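# Place the rack part inside the cabinet

## Task

Set the part that sits on the rack down inside the cabinet, then release it and pull the gripper away from it.

## Robot and tools

Robot: two arms, left_arm and right_arm, each with a two-finger gripper, working over a table. Everything uses one scene frame. Its origin is on the table top midway between the arms, +x points out over the table, +z points up, and left_arm sits on the +y side. The arm names do not tell you which side of an image you are looking at. Base positions: left_arm (-0.046, +0.357, 0) m, right_arm (-0.021, -0.234, 0) m, both turned slightly about z. The fingers point along the gripper's own +z axis and close along its y axis. end_effector_position is the point between the finger pads, roughly 1 cm short of the fingertips. The full opening is 0.094 m.

Row format: every command for the arms is a row of 16 plain numbers. The first 8 are for left_arm: x, y, z, qw, qx, qy, qz, opening. The next 8 are the same fields for right_arm. You always send both arms' fields, even when only one arm should move. x, y, z is a position in metres in the scene frame, and the quaternion (w first) is an orientation in that frame. Together they are an absolute target pose for the gripper, not an offset. Opening runs from -1 (closed) to +1 (fully open). To hold an arm still, send again the exact position and quaternion from the last result taken before it stopped, plus its intended opening. To keep an orientation, send the same quaternion in every call; do not copy the reported one, which may have drifted.

execute_actions: the "actions" list holds zero or one item.
- Empty list {"actions": []}: returns the current state and commands nothing.
- Action {"rows": [[16 numbers], ...], "steps": n}: 1 to 15 rows, n up to 15 (default 15). Each step lasts 1/30 s, and one row is applied per step. If there are fewer rows than steps, the last row repeats.
- Wait {"steps": n}: n up to 300 steps, counted from the previous result, so your reply time is included.
- Optional "pictures": true/false.
A target farther than 0.6 m along any gripper axis from the last reported position is refused, and a refused call sends nothing. On each step the controller clips the target to within 70 mm and 16 degrees of the measured pose. When it cannot satisfy both, position wins over orientation. Once an action ends, the arm moves only as far as the last clipped pose, so a distant target can need several calls.

move: the argument "target" is one 16-number row as above, giving absolute poses. Optional "speed" is in m/s, from 0.002 to 0.5 (default 0.25); turning is limited to twice that value in rad/s. Both grippers travel on straight lines that finish together, lasting 0.5 to 10 s; after 10 s they stop wherever they are. Openings are sent when the move starts. The paths do not avoid obstacles or the other arm, and a gripper can lag, drift, or overshoot the speed. The result adds a "move:" line giving how the move ended (done, off_target, moving, held, fault) and which limits acted (paced = the pose was clipped; held = a check blocked some steps). It also lists each gripper's distance from its target. If the ending names only one arm, the other finished normally.

wait: "seconds" from 0 to 10. Nothing new is sent during it.
zoom_image: "camera" is one of cam_head_left, cam_head_right (504x504), cam_left_wrist or cam_right_wrist (616x616). "region" is [x0, y0, x1, y1] in pixels measured from the top-left corner, at most 504x504. It magnifies that camera's latest image.
read_manual: returns licence texts only.
finished_scene: "scene" is the number of the current scene. It ends that scene and cannot be undone; the goal must hold at that moment.

Results: the state line `left_arm: …` | `right_arm: …` gives each gripper's position and quaternion in the scene frame. The printed value can be off, more so at long reach. grip_measured is the finger opening on the command scale, and the last Joint positions value is the opening in metres. A "Hand target" line shows the pose the controller is currently driving toward. "pose unreachable" means the clearance check changed or blocked a command. HELD marks steps where your row was not sent in full. FAULT and OVER-TEMPERATURE FAULT lines mean an arm has stopped. MOTOR HOT is a warning at 75 °C; the arm stops at 90 °C, and at 100 °C it goes limp and falls. Joint torques are noisy and offset.

Order of work: look first. Open the gripper and come in above the part on the rack. Lower, then close by commanding an opening about 0.03 below grip_measured, which gives a firm hold; keep commanding it the whole time you carry the part. Lift, carry the part into the cabinet, set it down, open the gripper, and back away. Motions tend to finish a centimetre or more off target, usually too low, so check the result and correct it.

Avoid: knocking anything off the table, dropping or sliding the part, fast contacts, and targets set far past a surface, since these press hard. Keep the arms from hitting or pressing on each other. Do not hold a load longer than necessary, because it heats the motors. Something may occasionally tug on the held part or push loose objects. Joint ranges (rad): waist -2.618 to 3.054, shoulder 0 to 3.142, elbow 0 to 3.142, wrist pitch ±1.571, wrist yaw ±1.571, wrist roll ±2.094.

Each tool is called after ">>>" as name(argument=value, ...), one argument or row to a line, values as JSON.

## Session

>>> execute_actions(
  actions=[],
)

Scene clock: 0.00 s of 4480.00 s.
left_arm: end_effector_position=(+0.3390, +0.3049, +0.3993) grip_measured=+1.000 end_effector_quat_wxyz=(+0.684, -0.016, +0.678, +0.269) | right_arm: end_effector_position=(+0.1664, -0.3113, +0.2542) grip_measured=+1.000 end_effector_quat_wxyz=(+0.401, -0.177, +0.892, -0.108)
Joint positions: left_arm=[-0.582  1.224  1.021  0.331 -0.899  0.451  0.094] | right_arm=[-1.021  0.75   1.044 -1.214 -0.602 -1.1    0.094]
Joint velocities: left_arm=[-0.007 -0.002  0.007 -0.037 -0.022 -0.022  0.   ] | right_arm=[ 0.012 -0.002 -0.007 -0.022  0.081  0.007  0.   ]
Joint torques (N m, as the arm reports them, + toward a larger angle): no reading
Motor temperatures (°C, as the motors report them): left_arm=[29 31 31 33 30 28] | right_arm=[31 31 33 32 31 32]
Hand target (left_arm): +0.335, +0.307, +0.412; +0.695, -0.027, +0.669, +0.261
Hand target (right_arm): +0.166, -0.308, +0.257; +0.406, -0.178, +0.890, -0.105

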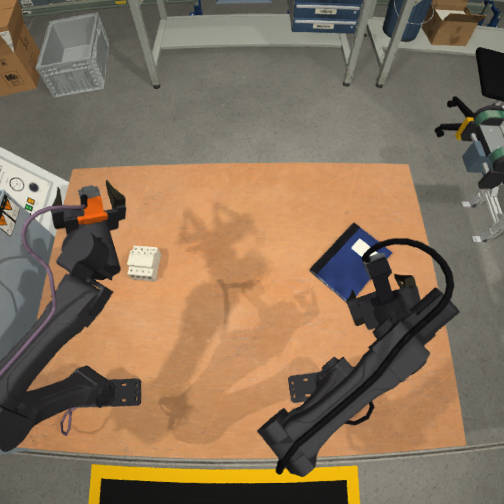

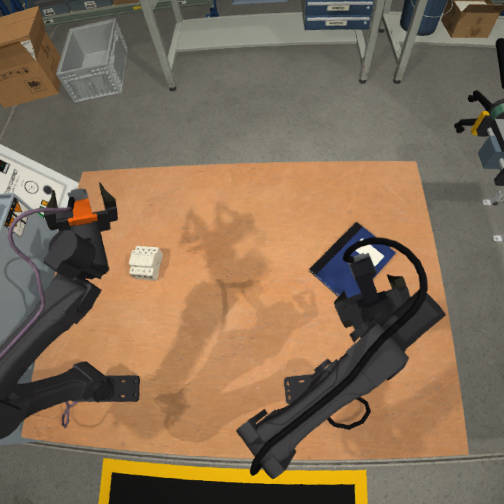

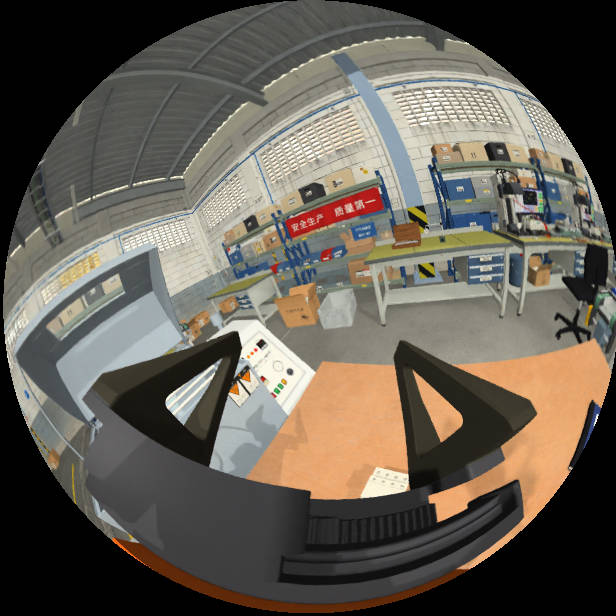

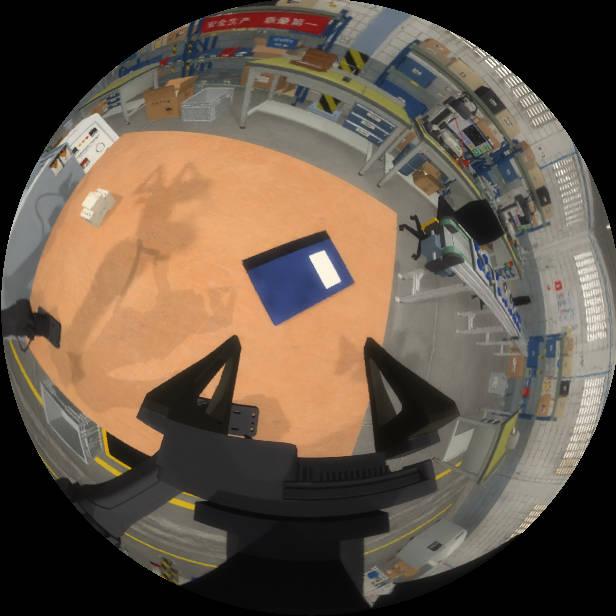

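>>> zoom_image(
  camera="cam_head_left",
  region=[0, 130, 220, 350],
)

>>> zoom_image(
  camera="cam_left_wrist",
  region=[0, 220, 330, 520],
)

Region (0, 130, 220, 350) of cam_head_left's 504x504 image, scaled by 2.291, with more detail than that image has.

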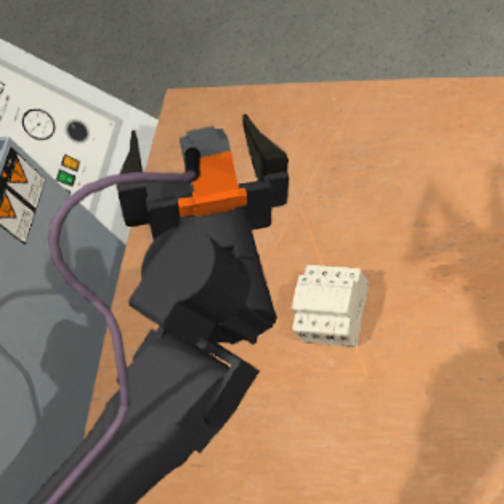

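Region (0, 220, 330, 520) of cam_left_wrist's 616x616 image, scaled by 1.527, with more detail than that image has; it fills the top 458 rows of this view, and the rest is white.

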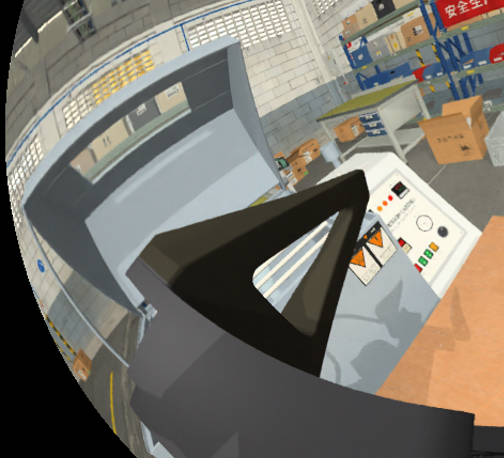

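>>> move(
  target=[0.22,0.42,0.42,0.271,-0.653,0.653,0.271,1,0.166,-0.308,0.257,0.406,-0.178,0.890,-0.105,1],
)

Scene clock: 8.33 s of 4480.00 s.
left_arm: end_effector_position=(+0.2282, +0.4129, +0.4050) grip_measured=+1.000 end_effector_quat_wxyz=(+0.477, -0.493, +0.718, +0.120) | right_arm: end_effector_position=(+0.1659, -0.3121, +0.2538) grip_measured=+1.000 end_effector_quat_wxyz=(+0.399, -0.177, +0.893, -0.110)
Joint positions: left_arm=[-0.41   1.372  1.92  -1.557 -0.915 -1.253  0.094] | right_arm=[-1.021  0.75   1.044 -1.214 -0.597 -1.1    0.094]
Joint velocities: left_arm=[-0.007  0.022 -0.017 -0.022 -0.007 -0.037  0.   ] | right_arm=[ 0.002 -0.012  0.022 -0.007 -0.007 -0.037  0.   ]
Joint torques (N m, as the arm reports them, + toward a larger angle): left_arm=[ 0.73 -4.11  6.47  0.75 -0.48 -0.03] | right_arm=[-0.03  0.38  7.57  1.1  -0.54  0.01]
Motor temperatures (°C, as the motors report them): left_arm=[29 32 33 35 30 28] | right_arm=[31 31 33 33 31 32]
Hand target (left_arm): +0.219, +0.419, +0.417; +0.488, -0.505, +0.704, +0.110
Hand target (right_arm): +0.166, -0.308, +0.257; +0.406, -0.178, +0.890, -0.105
Off the commanded pose (left_arm): 0.019 m, 36 deg; orientation clipped at the last step of the last action.
Off the commanded pose (right_arm): 0.005 m, 1 deg.
joint sent to its limit (left arm) — the command would take joint 4 (wrist pitch) past its lower limit, so that joint was sent only as far as its limit.
After step 90, 1.20 s passed at rest.
move: off_target (left_arm); limits=paced

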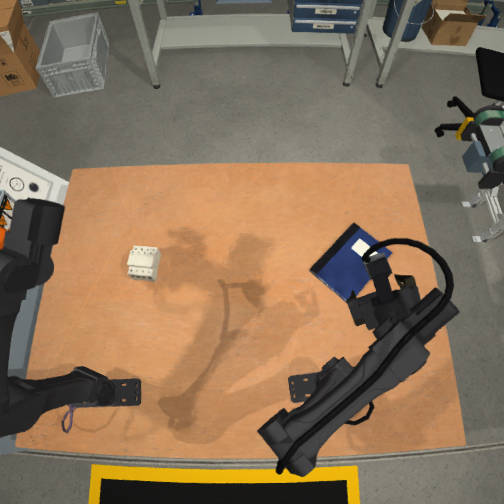

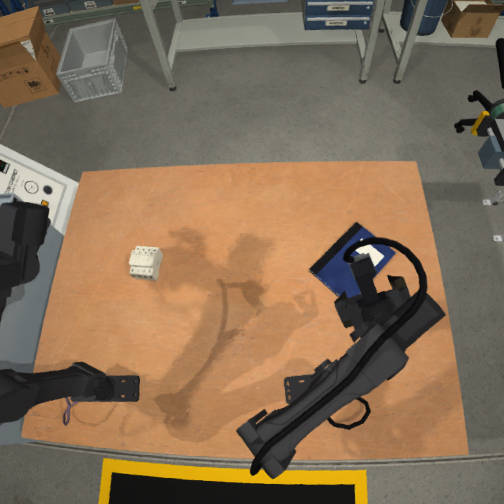

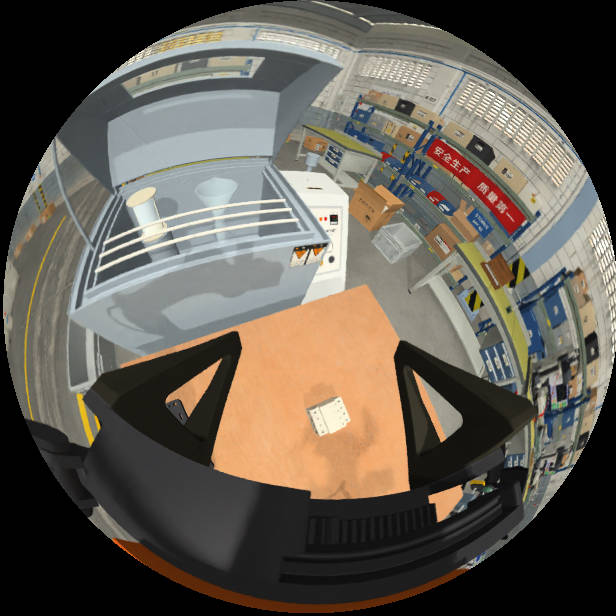

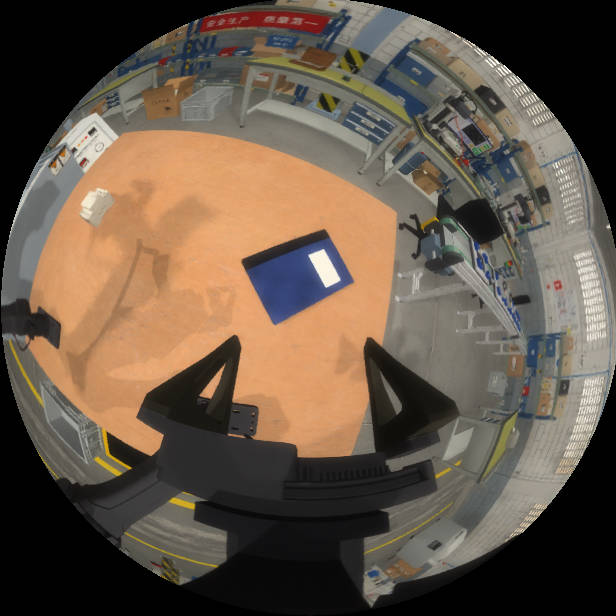

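>>> move(
  target=[0.25,0.27,0.25,0,0,1,0,1,0.166,-0.308,0.257,0.406,-0.178,0.890,-0.105,1],
)

Scene clock: 15.83 s of 4480.00 s.
left_arm: end_effector_position=(+0.2552, +0.2705, +0.2504) grip_measured=+1.000 end_effector_quat_wxyz=(+0.107, -0.007, +0.994, -0.030) | right_arm: end_effector_position=(+0.1659, -0.3121, +0.2538) grip_measured=+1.000 end_effector_quat_wxyz=(+0.399, -0.177, +0.893, -0.110)
Joint positions: left_arm=[-0.363  1.617  1.83  -1.561 -0.005 -0.301  0.094] | right_arm=[-1.021  0.75   1.044 -1.214 -0.597 -1.1    0.094]
Joint velocities: left_arm=[-0.002 -0.017  0.012 -0.022 -0.007  0.007  0.   ] | right_arm=[ 0.007  0.017 -0.022 -0.007 -0.037 -0.037  0.   ]
Joint torques (N m, as the arm reports them, + toward a larger angle): left_arm=[-0.02 -5.51  5.    0.43  0.03  0.12] | right_arm=[-0.03  0.4   7.53  1.1  -0.52  0.01]
Motor temperatures (°C, as the motors report them): left_arm=[29 32 33 35 30 28] | right_arm=[31 31 34 33 32 32]
Hand target (left_arm): +0.252, +0.270, +0.250; +0.101, -0.000, +0.994, -0.031
Hand target (right_arm): +0.166, -0.308, +0.257; +0.406, -0.178, +0.890, -0.105
Off the commanded pose (left_arm): 0.005 m, 13 deg.
Off the commanded pose (right_arm): 0.005 m, 1 deg.
joint sent to its limit (left arm) — the command would take joint 4 (wrist pitch) past its lower limit, so that joint was sent only as far as its limit.
After step 90, 0.93 s passed at rest.
move: off_target (left_arm)

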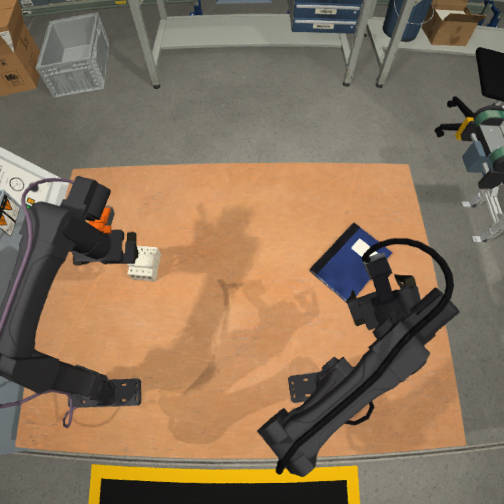

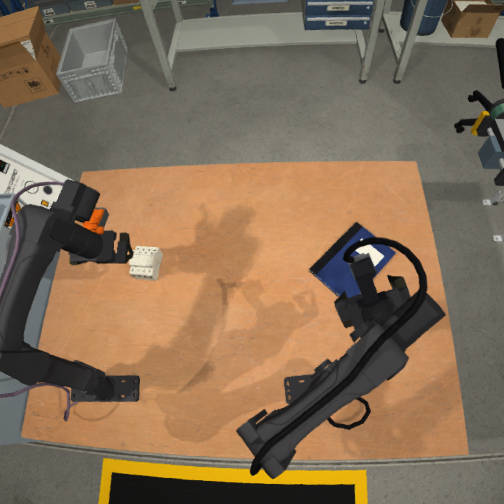

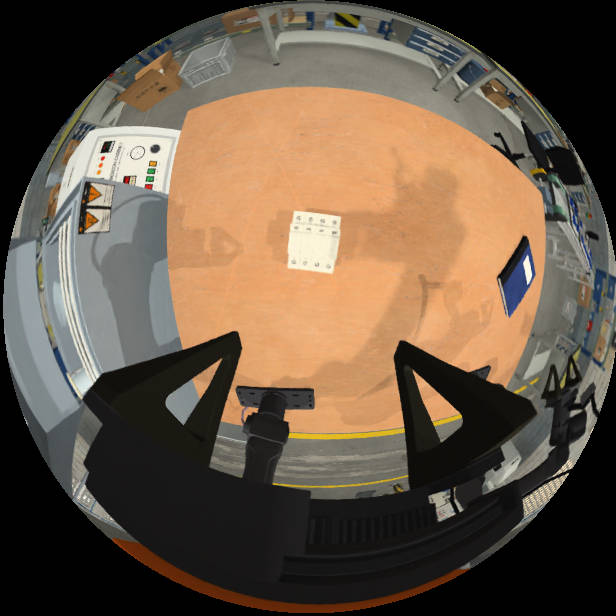

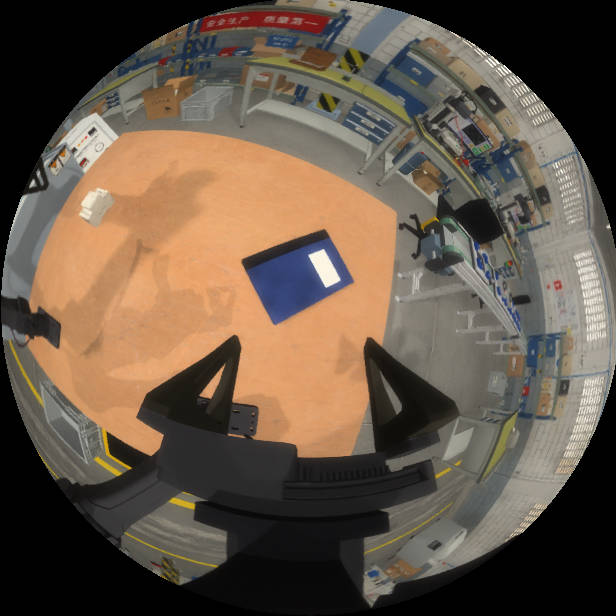

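>>> move(
  target=[0.38,0.27,0.16,0,0,1,0,1,0.166,-0.308,0.257,0.406,-0.178,0.890,-0.105,1],
)

Scene clock: 19.70 s of 4480.00 s.
left_arm: end_effector_position=(+0.3761, +0.2702, +0.1410) grip_measured=+1.000 end_effector_quat_wxyz=(+0.010, -0.003, +1.000, -0.001) | right_arm: end_effector_position=(+0.1659, -0.3121, +0.2538) grip_measured=+1.000 end_effector_quat_wxyz=(+0.399, -0.177, +0.893, -0.110)
Joint positions: left_arm=[-0.283  2.232  2.241 -1.561 -0.002 -0.212  0.094] | right_arm=[-1.021  0.75   1.044 -1.214 -0.597 -1.1    0.094]
Joint velocities: left_arm=[-0.012 -0.002 -0.002 -0.066  0.037 -0.007  0.   ] | right_arm=[-0.007 -0.012 -0.007  0.007  0.022  0.051  0.   ]
Joint torques (N m, as the arm reports them, + toward a larger angle): left_arm=[  0.55 -11.54   7.22   0.08  -0.01   0.09] | right_arm=[-0.1   0.36  7.52  1.09 -0.53  0.01]
Motor temperatures (°C, as the motors report them): left_arm=[29 33 33 35 30 28] | right_arm=[31 31 34 34 32 32]
Hand target (left_arm): +0.379, +0.272, +0.158; +0.030, -0.001, +1.000, -0.006
Hand target (right_arm): +0.166, -0.308, +0.257; +0.406, -0.178, +0.890, -0.105
Off the commanded pose (left_arm): 0.019 m, 1 deg.
Off the commanded pose (right_arm): 0.005 m, 1 deg.
joint sent to its limit (left arm) — the command would take joint 4 (wrist pitch) past its lower limit, so that joint was sent only as far as its limit.
move: off_target (left_arm)

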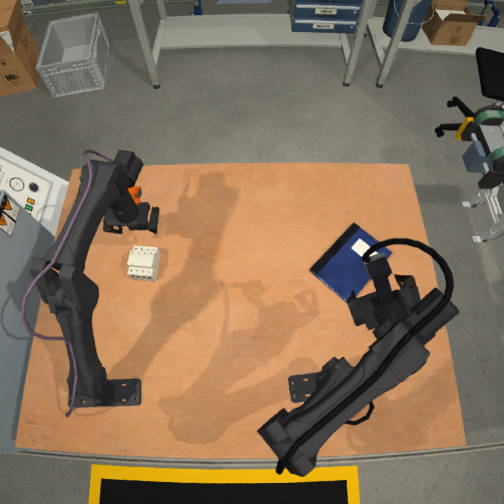

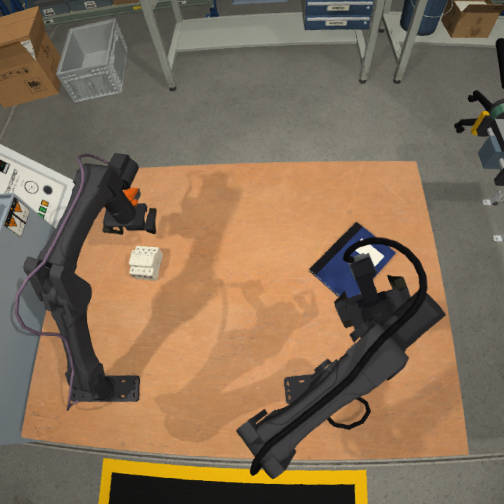

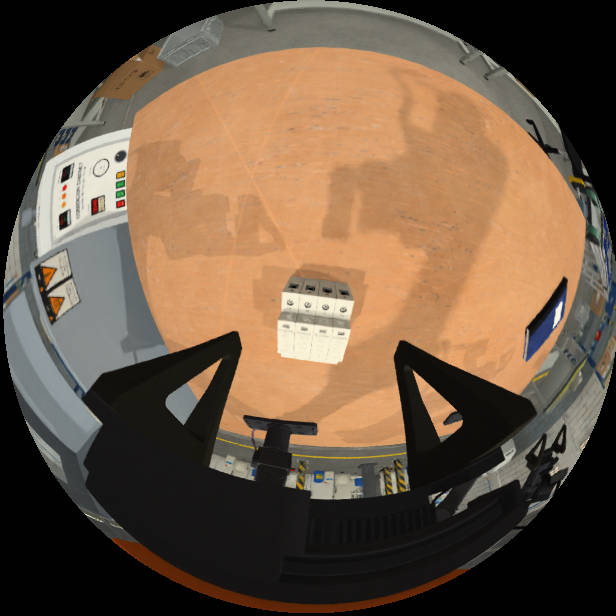

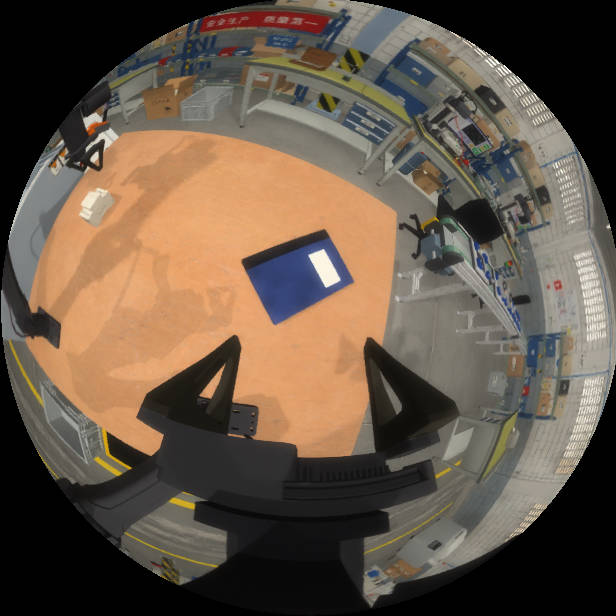

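>>> move(
  target=[0.315,0.272,0.13,0,0,1,0,1,0.166,-0.308,0.257,0.406,-0.178,0.890,-0.105,1],
)

Scene clock: 22.60 s of 4480.00 s.
left_arm: end_effector_position=(+0.3129, +0.2749, +0.1235) grip_measured=+1.000 end_effector_quat_wxyz=(-0.019, +0.001, +1.000, +0.005) | right_arm: end_effector_position=(+0.1659, -0.3121, +0.2538) grip_measured=+1.000 end_effector_quat_wxyz=(+0.399, -0.177, +0.893, -0.110)
Joint positions: left_arm=[-0.306  1.986  1.791 -1.416 -0.002 -0.227  0.094] | right_arm=[-1.021  0.75   1.044 -1.214 -0.597 -1.1    0.094]
Joint velocities: left_arm=[-0.017 -0.007 -0.002 -0.007 -0.037 -0.037  0.   ] | right_arm=[-0.002  0.002  0.007 -0.007 -0.081  0.051  0.   ]
Joint torques (N m, as the arm reports them, + toward a larger angle): left_arm=[ -0.58 -10.11   4.98   0.23   0.    -0.04] | right_arm=[-0.08  0.36  7.58  1.1  -0.53  0.01]
Motor temperatures (°C, as the motors report them): left_arm=[29 34 33 34 30 28] | right_arm=[31 31 34 34 32 32]
Hand target (left_arm): +0.316, +0.271, +0.131; -0.000, -0.000, +1.000, -0.000
Hand target (right_arm): +0.166, -0.308, +0.257; +0.406, -0.178, +0.890, -0.105
Off the commanded pose (left_arm): 0.007 m, 2 deg.
Off the commanded pose (right_arm): 0.005 m, 1 deg.
move: done

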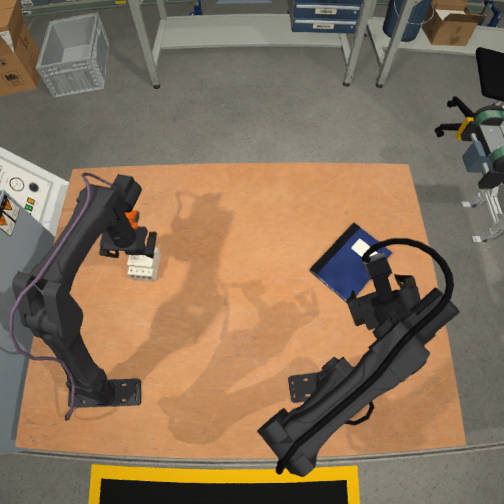

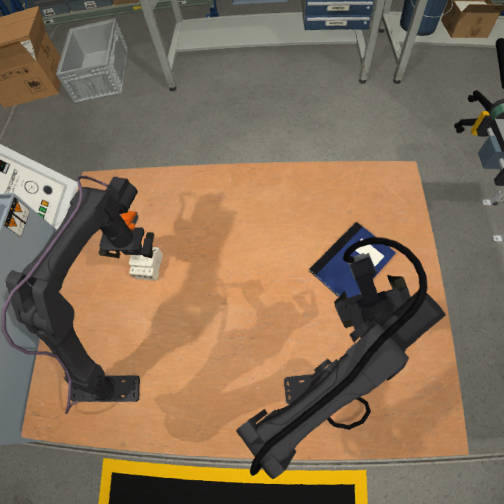

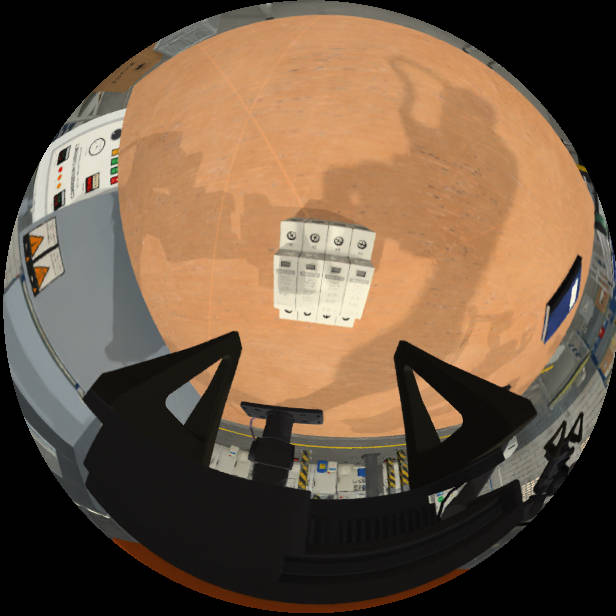

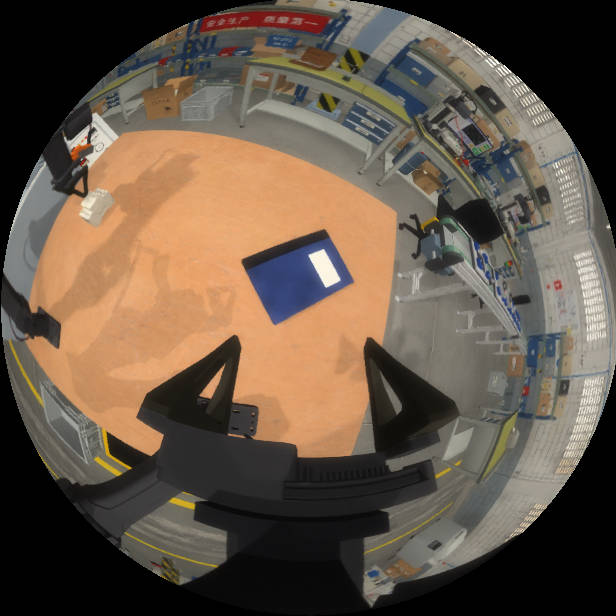

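>>> move(
  target=[0.34,0.268,0.10,0,0,1,0.04,1,0.166,-0.308,0.257,0.406,-0.178,0.890,-0.105,1],
  speed=0.1,
)

Scene clock: 25.90 s of 4480.00 s.
left_arm: end_effector_position=(+0.3277, +0.2721, +0.0895) grip_measured=+1.000 end_effector_quat_wxyz=(-0.030, +0.002, +0.999, +0.040) | right_arm: end_effector_position=(+0.1659, -0.3121, +0.2538) grip_measured=+1.000 end_effector_quat_wxyz=(+0.399, -0.177, +0.893, -0.110)
Joint positions: left_arm=[-0.333  2.088  1.803 -1.364 -0.063 -0.254  0.094] | right_arm=[-1.021  0.75   1.044 -1.214 -0.597 -1.1    0.094]
Joint velocities: left_arm=[ 0.012 -0.002  0.012 -0.051  0.022 -0.007  0.   ] | right_arm=[ 0.002  0.002 -0.017 -0.007  0.037 -0.081  0.   ]
Joint torques (N m, as the arm reports them, + toward a larger angle): left_arm=[-0.58 -9.79  7.34  0.17 -0.16 -0.08] | right_arm=[-0.08  0.37  7.5   1.1  -0.52  0.01]
Motor temperatures (°C, as the motors report them): left_arm=[29 35 33 34 30 28] | right_arm=[31 31 34 34 32 32]
Hand target (left_arm): +0.339, +0.268, +0.100; -0.000, -0.000, +0.999, +0.040
Hand target (right_arm): +0.166, -0.308, +0.257; +0.406, -0.178, +0.890, -0.105
Off the commanded pose (left_arm): 0.017 m, 3 deg.
Off the commanded pose (right_arm): 0.005 m, 1 deg.
move: off_target (left_arm)

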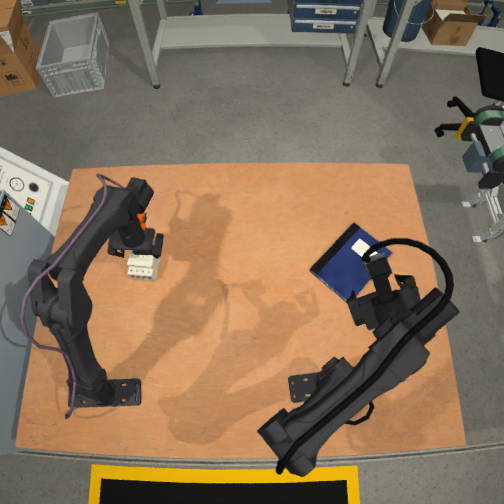

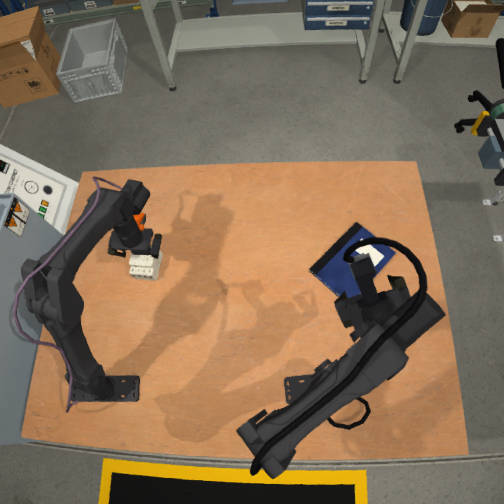

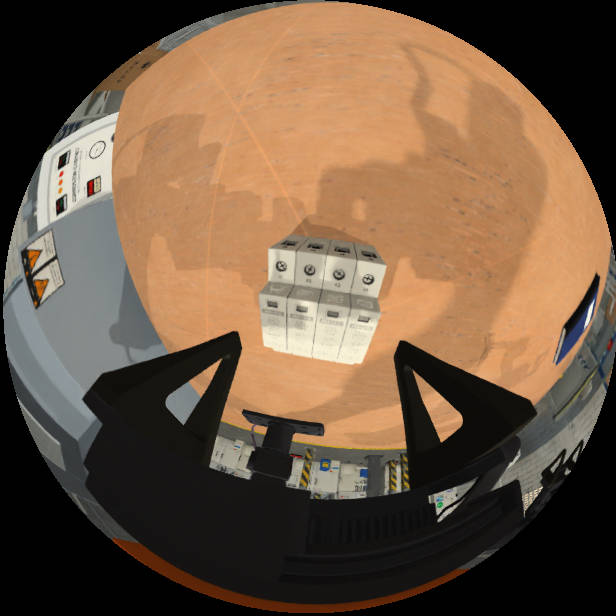

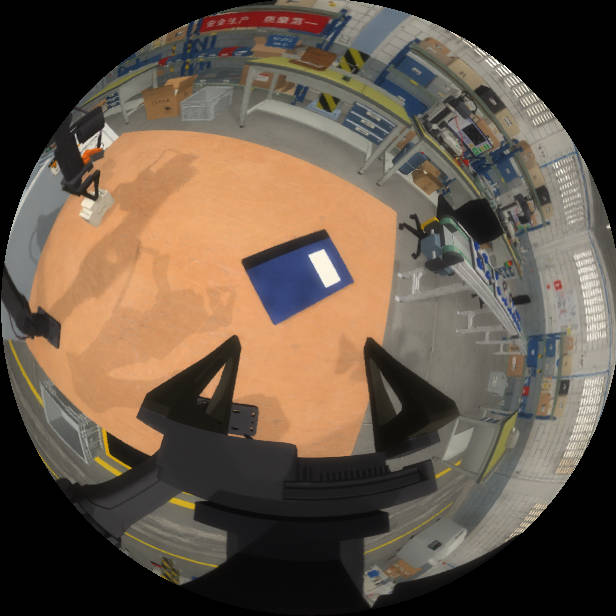

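>>> move(
  target=[0.343,0.266,0.085,0,0.052,0.998,0,1,0.166,-0.308,0.257,0.406,-0.178,0.890,-0.105,1],
  speed=0.08,
)

>>> move(
  target=[0.343,0.266,0.04,0,0.052,0.998,0,1,0.166,-0.308,0.257,0.406,-0.178,0.890,-0.105,1],
  speed=0.06,
)

Scene clock: 31.27 s of 4480.00 s.
left_arm: end_effector_position=(+0.3392, +0.2648, +0.0828) grip_measured=+1.000 end_effector_quat_wxyz=(-0.011, +0.051, +0.999, +0.007) | right_arm: end_effector_position=(+0.1659, -0.3121, +0.2538) grip_measured=+1.000 end_effector_quat_wxyz=(+0.399, -0.177, +0.893, -0.110)
Joint positions: left_arm=[-0.319  2.088  1.781 -1.287 -0.009 -0.14   0.094] | right_arm=[-1.021  0.75   1.044 -1.214 -0.596 -1.1    0.094]
Joint velocities: left_arm=[-0.007 -0.012 -0.002  0.081 -0.007  0.051  0.   ] | right_arm=[ 0.007 -0.007  0.017  0.037 -0.007 -0.022  0.   ]
Joint torques (N m, as the arm reports them, + toward a larger angle): left_arm=[ 0.73 -9.95  4.93  0.27  0.03  0.11] | right_arm=[-0.09  0.37  7.57  1.11 -0.54  0.02]
Motor temperatures (°C, as the motors report them): left_arm=[29 37 33 34 30 28] | right_arm=[31 31 35 34 32 32]
Hand target (left_arm): +0.343, +0.266, +0.085; +0.000, +0.052, +0.999, +0.000
Hand target (right_arm): +0.166, -0.308, +0.257; +0.406, -0.178, +0.890, -0.105
Off the commanded pose (left_arm): 0.005 m, 1 deg.
Off the commanded pose (right_arm): 0.005 m, 1 deg.
After step 90, 1.10 s passed at rest.
move: done

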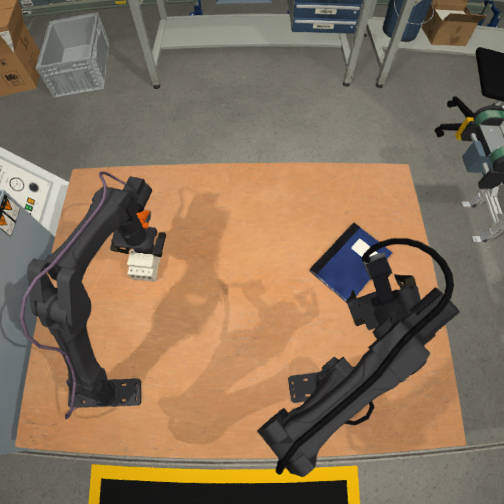

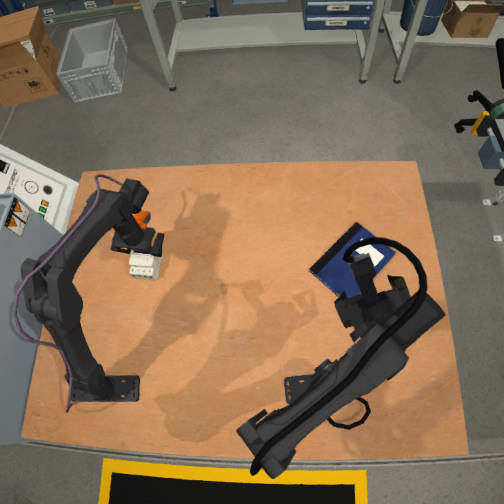

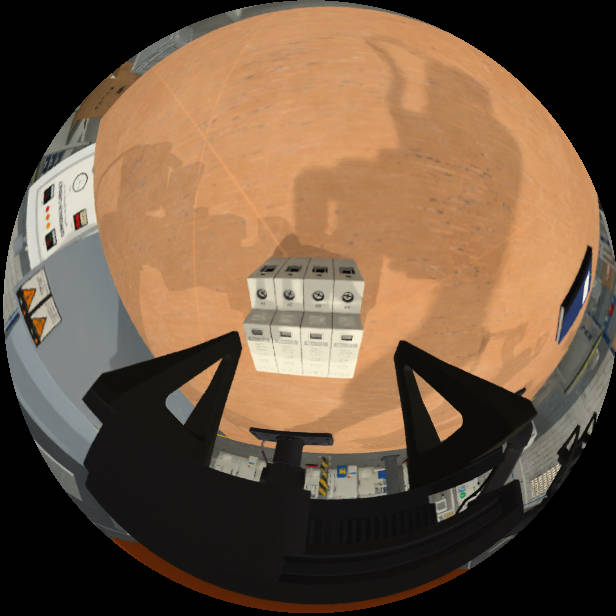

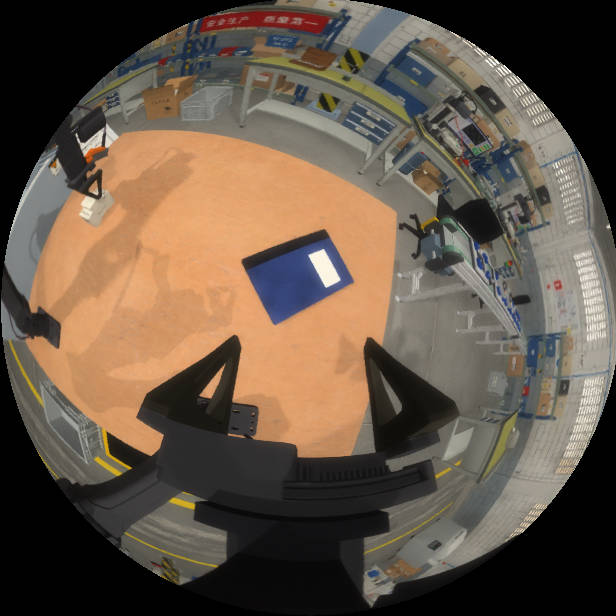

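Scene clock: 32.47 s of 4480.00 s.
left_arm: end_effector_position=(+0.3382, +0.2648, +0.0388) grip_measured=+1.000 end_effector_quat_wxyz=(-0.011, +0.052, +0.999, +0.006) | right_arm: end_effector_position=(+0.1659, -0.3121, +0.2538) grip_measured=+1.000 end_effector_quat_wxyz=(+0.399, -0.177, +0.893, -0.110)
Joint positions: left_arm=[-0.319  2.111  1.639 -1.122 -0.008 -0.138  0.094] | right_arm=[-1.021  0.75   1.044 -1.214 -0.597 -1.1    0.094]
Joint velocities: left_arm=[-0.002  0.002 -0.002  0.051  0.007  0.007  0.   ] | right_arm=[-0.027  0.002  0.007 -0.022  0.037 -0.066  0.   ]
Joint torques (N m, as the arm reports them, + toward a larger angle): left_arm=[ 0.67 -9.71  5.02  0.29  0.03  0.11] | right_arm=[-0.04  0.37  7.54  1.1  -0.52  0.01]
Motor temperatures (°C, as the motors report them): left_arm=[29 37 33 34 30 28] | right_arm=[31 31 35 34 32 32]
Hand target (left_arm): +0.343, +0.266, +0.040; -0.000, +0.052, +0.999, +0.000
Hand target (right_arm): +0.166, -0.308, +0.257; +0.406, -0.178, +0.890, -0.105
Off the commanded pose (left_arm): 0.005 m, 1 deg.
Off the commanded pose (right_arm): 0.005 m, 1 deg.
move: done

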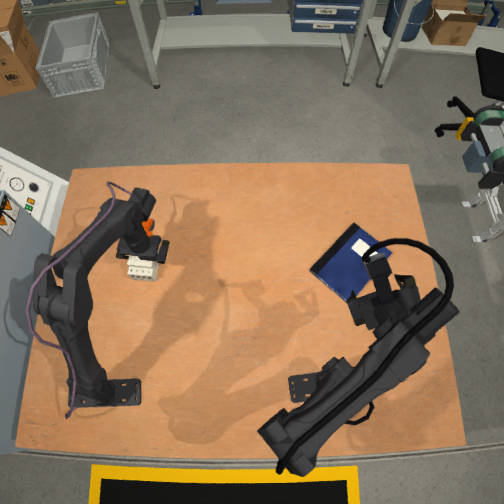

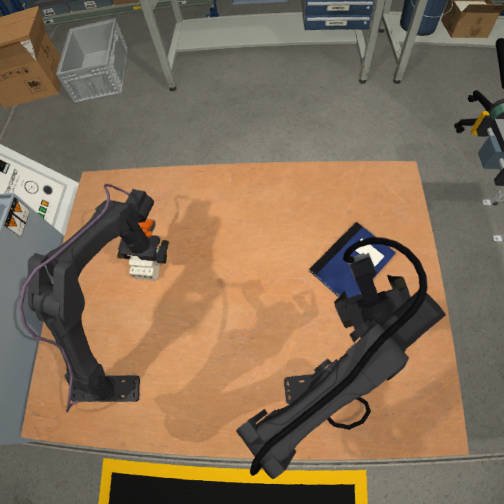

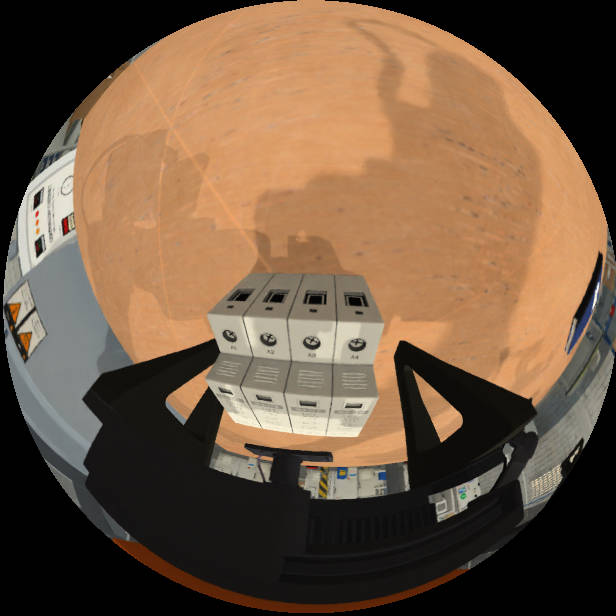

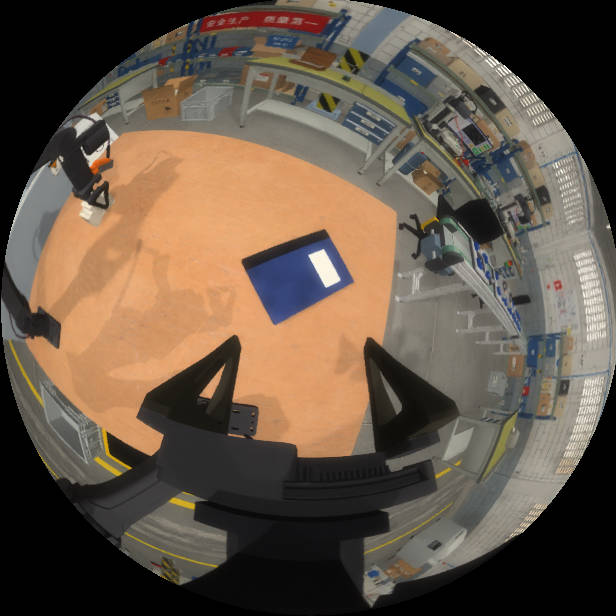

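>>> move(
  target=[0.325,0.276,0.035,0,0.052,0.998,0,1,0.166,-0.308,0.257,0.406,-0.178,0.890,-0.105,1],
  speed=0.04,
)

>>> move(
  target=[0.325,0.276,0.035,0,0.052,0.998,0,0.5,0.166,-0.308,0.257,0.406,-0.178,0.890,-0.105,1],
)

Scene clock: 38.73 s of 4480.00 s.
left_arm: end_effector_position=(+0.3196, +0.2753, +0.0260) grip_measured=+1.000 end_effector_quat_wxyz=(-0.020, +0.051, +0.998, +0.008) | right_arm: end_effector_position=(+0.1659, -0.3121, +0.2538) grip_measured=+1.000 end_effector_quat_wxyz=(+0.399, -0.177, +0.893, -0.110)
Joint positions: left_arm=[-0.304  2.065  1.516 -1.064 -0.008 -0.125  0.094] | right_arm=[-1.021  0.75   1.044 -1.214 -0.597 -1.1    0.094]
Joint velocities: left_arm=[0.002 0.002 0.007 0.051 0.022 0.007 0.   ] | right_arm=[ 0.012  0.002 -0.002  0.051 -0.007  0.066  0.   ]
Joint torques (N m, as the arm reports them, + toward a larger angle): left_arm=[  0.59 -10.94   4.69   0.23   0.03   0.11] | right_arm=[-0.09  0.33  7.56  1.09 -0.54  0.02]
Motor temperatures (°C, as the motors report them): left_arm=[29 38 33 34 30 28] | right_arm=[31 31 35 34 32 32]
Hand target (left_arm): +0.325, +0.276, +0.035; -0.000, +0.052, +0.999, +0.000
Hand target (right_arm): +0.166, -0.308, +0.257; +0.406, -0.178, +0.890, -0.105
Off the commanded pose (left_arm): 0.011 m, 3 deg.
Off the commanded pose (right_arm): 0.005 m, 1 deg.
After step 90, 2.33 s passed at rest.
move: off_target (left_arm)

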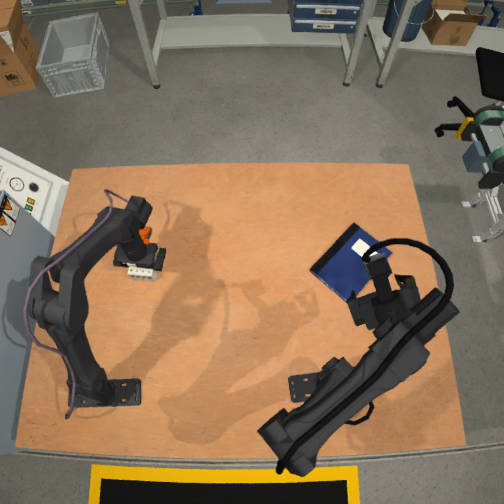

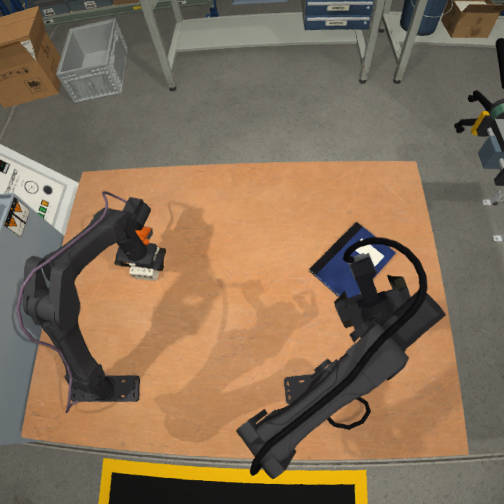

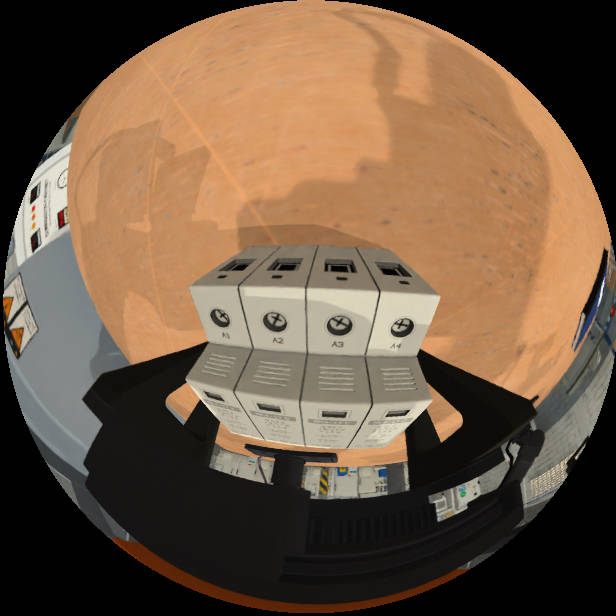

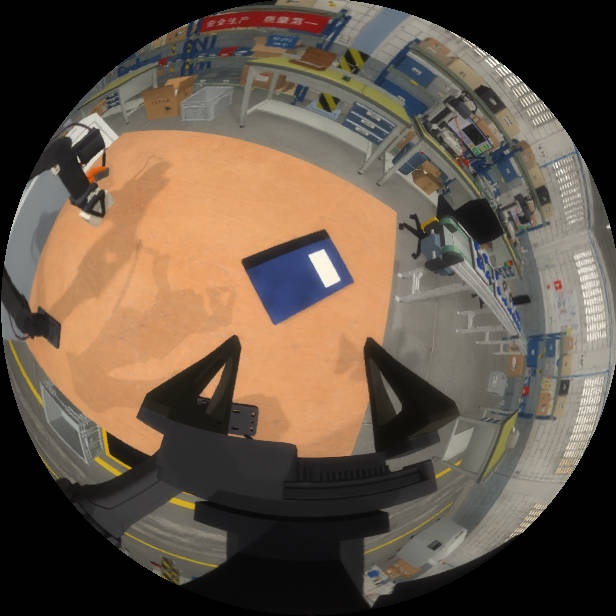

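Scene clock: 39.43 s of 4480.00 s.
left_arm: end_effector_position=(+0.3197, +0.2758, +0.0260) grip_measured=+0.534 end_effector_quat_wxyz=(-0.020, +0.051, +0.998, +0.009) | right_arm: end_effector_position=(+0.1659, -0.3121, +0.2538) grip_measured=+1.000 end_effector_quat_wxyz=(+0.399, -0.177, +0.893, -0.110)
Joint positions: left_arm=[-0.304  2.065  1.516 -1.064 -0.011 -0.125  0.072] | right_arm=[-1.021  0.75   1.044 -1.214 -0.596 -1.1    0.094]
Joint velocities: left_arm=[-0.012 -0.002 -0.007 -0.037  0.066 -0.051 -0.   ] | right_arm=[ 0.007 -0.002 -0.017  0.022  0.022  0.022  0.   ]
Joint torques (N m, as the arm reports them, + toward a larger angle): left_arm=[  0.66 -10.97   4.64   0.24   0.06   0.11] | right_arm=[-0.06  0.4   7.59  1.12 -0.52  0.02]
Motor temperatures (°C, as the motors report them): left_arm=[29 38 33 34 30 28] | right_arm=[31 31 35 34 32 32]
Hand target (left_arm): +0.325, +0.276, +0.035; -0.000, +0.052, +0.999, +0.001
Hand target (right_arm): +0.166, -0.308, +0.257; +0.406, -0.178, +0.890, -0.105
Off the commanded pose (left_arm): 0.010 m, 3 deg.
Off the commanded pose (right_arm): 0.005 m, 1 deg.
move: off_target (left_arm)

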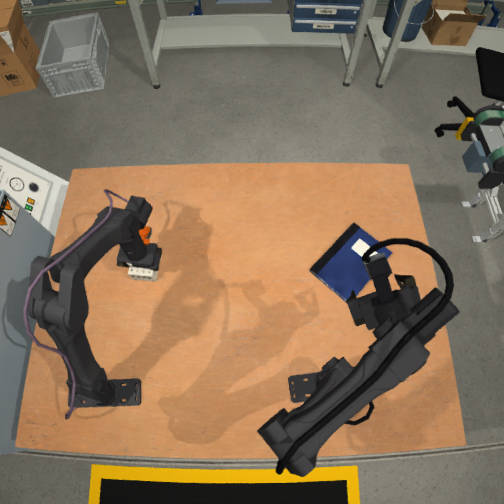

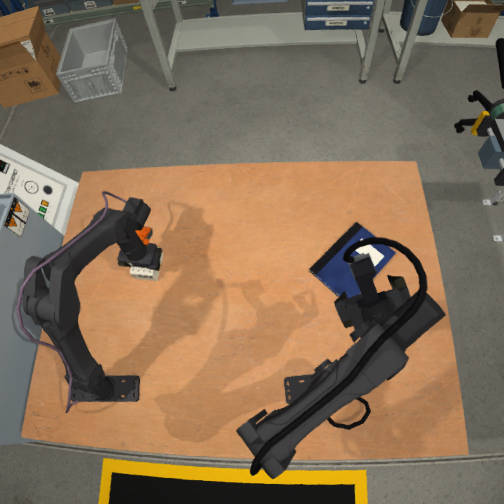

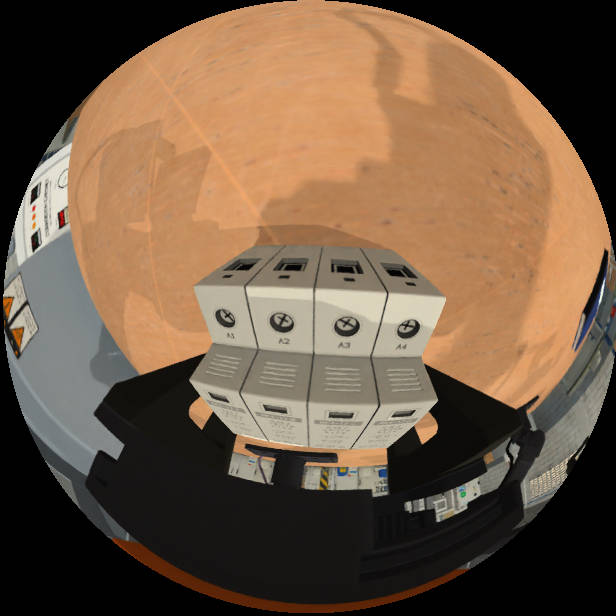

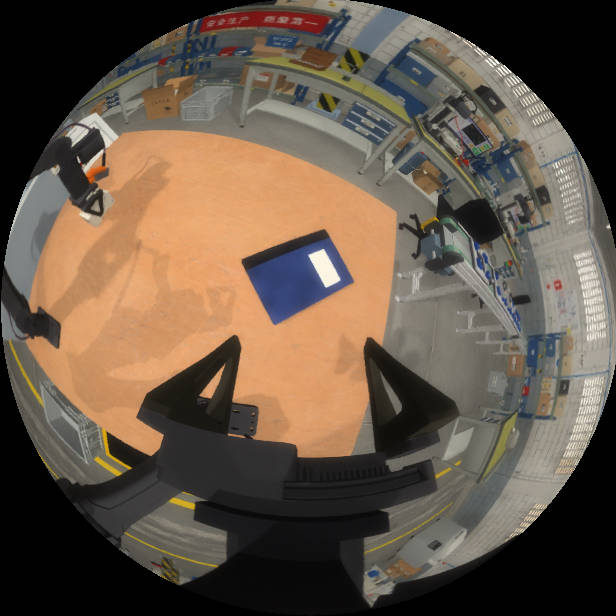

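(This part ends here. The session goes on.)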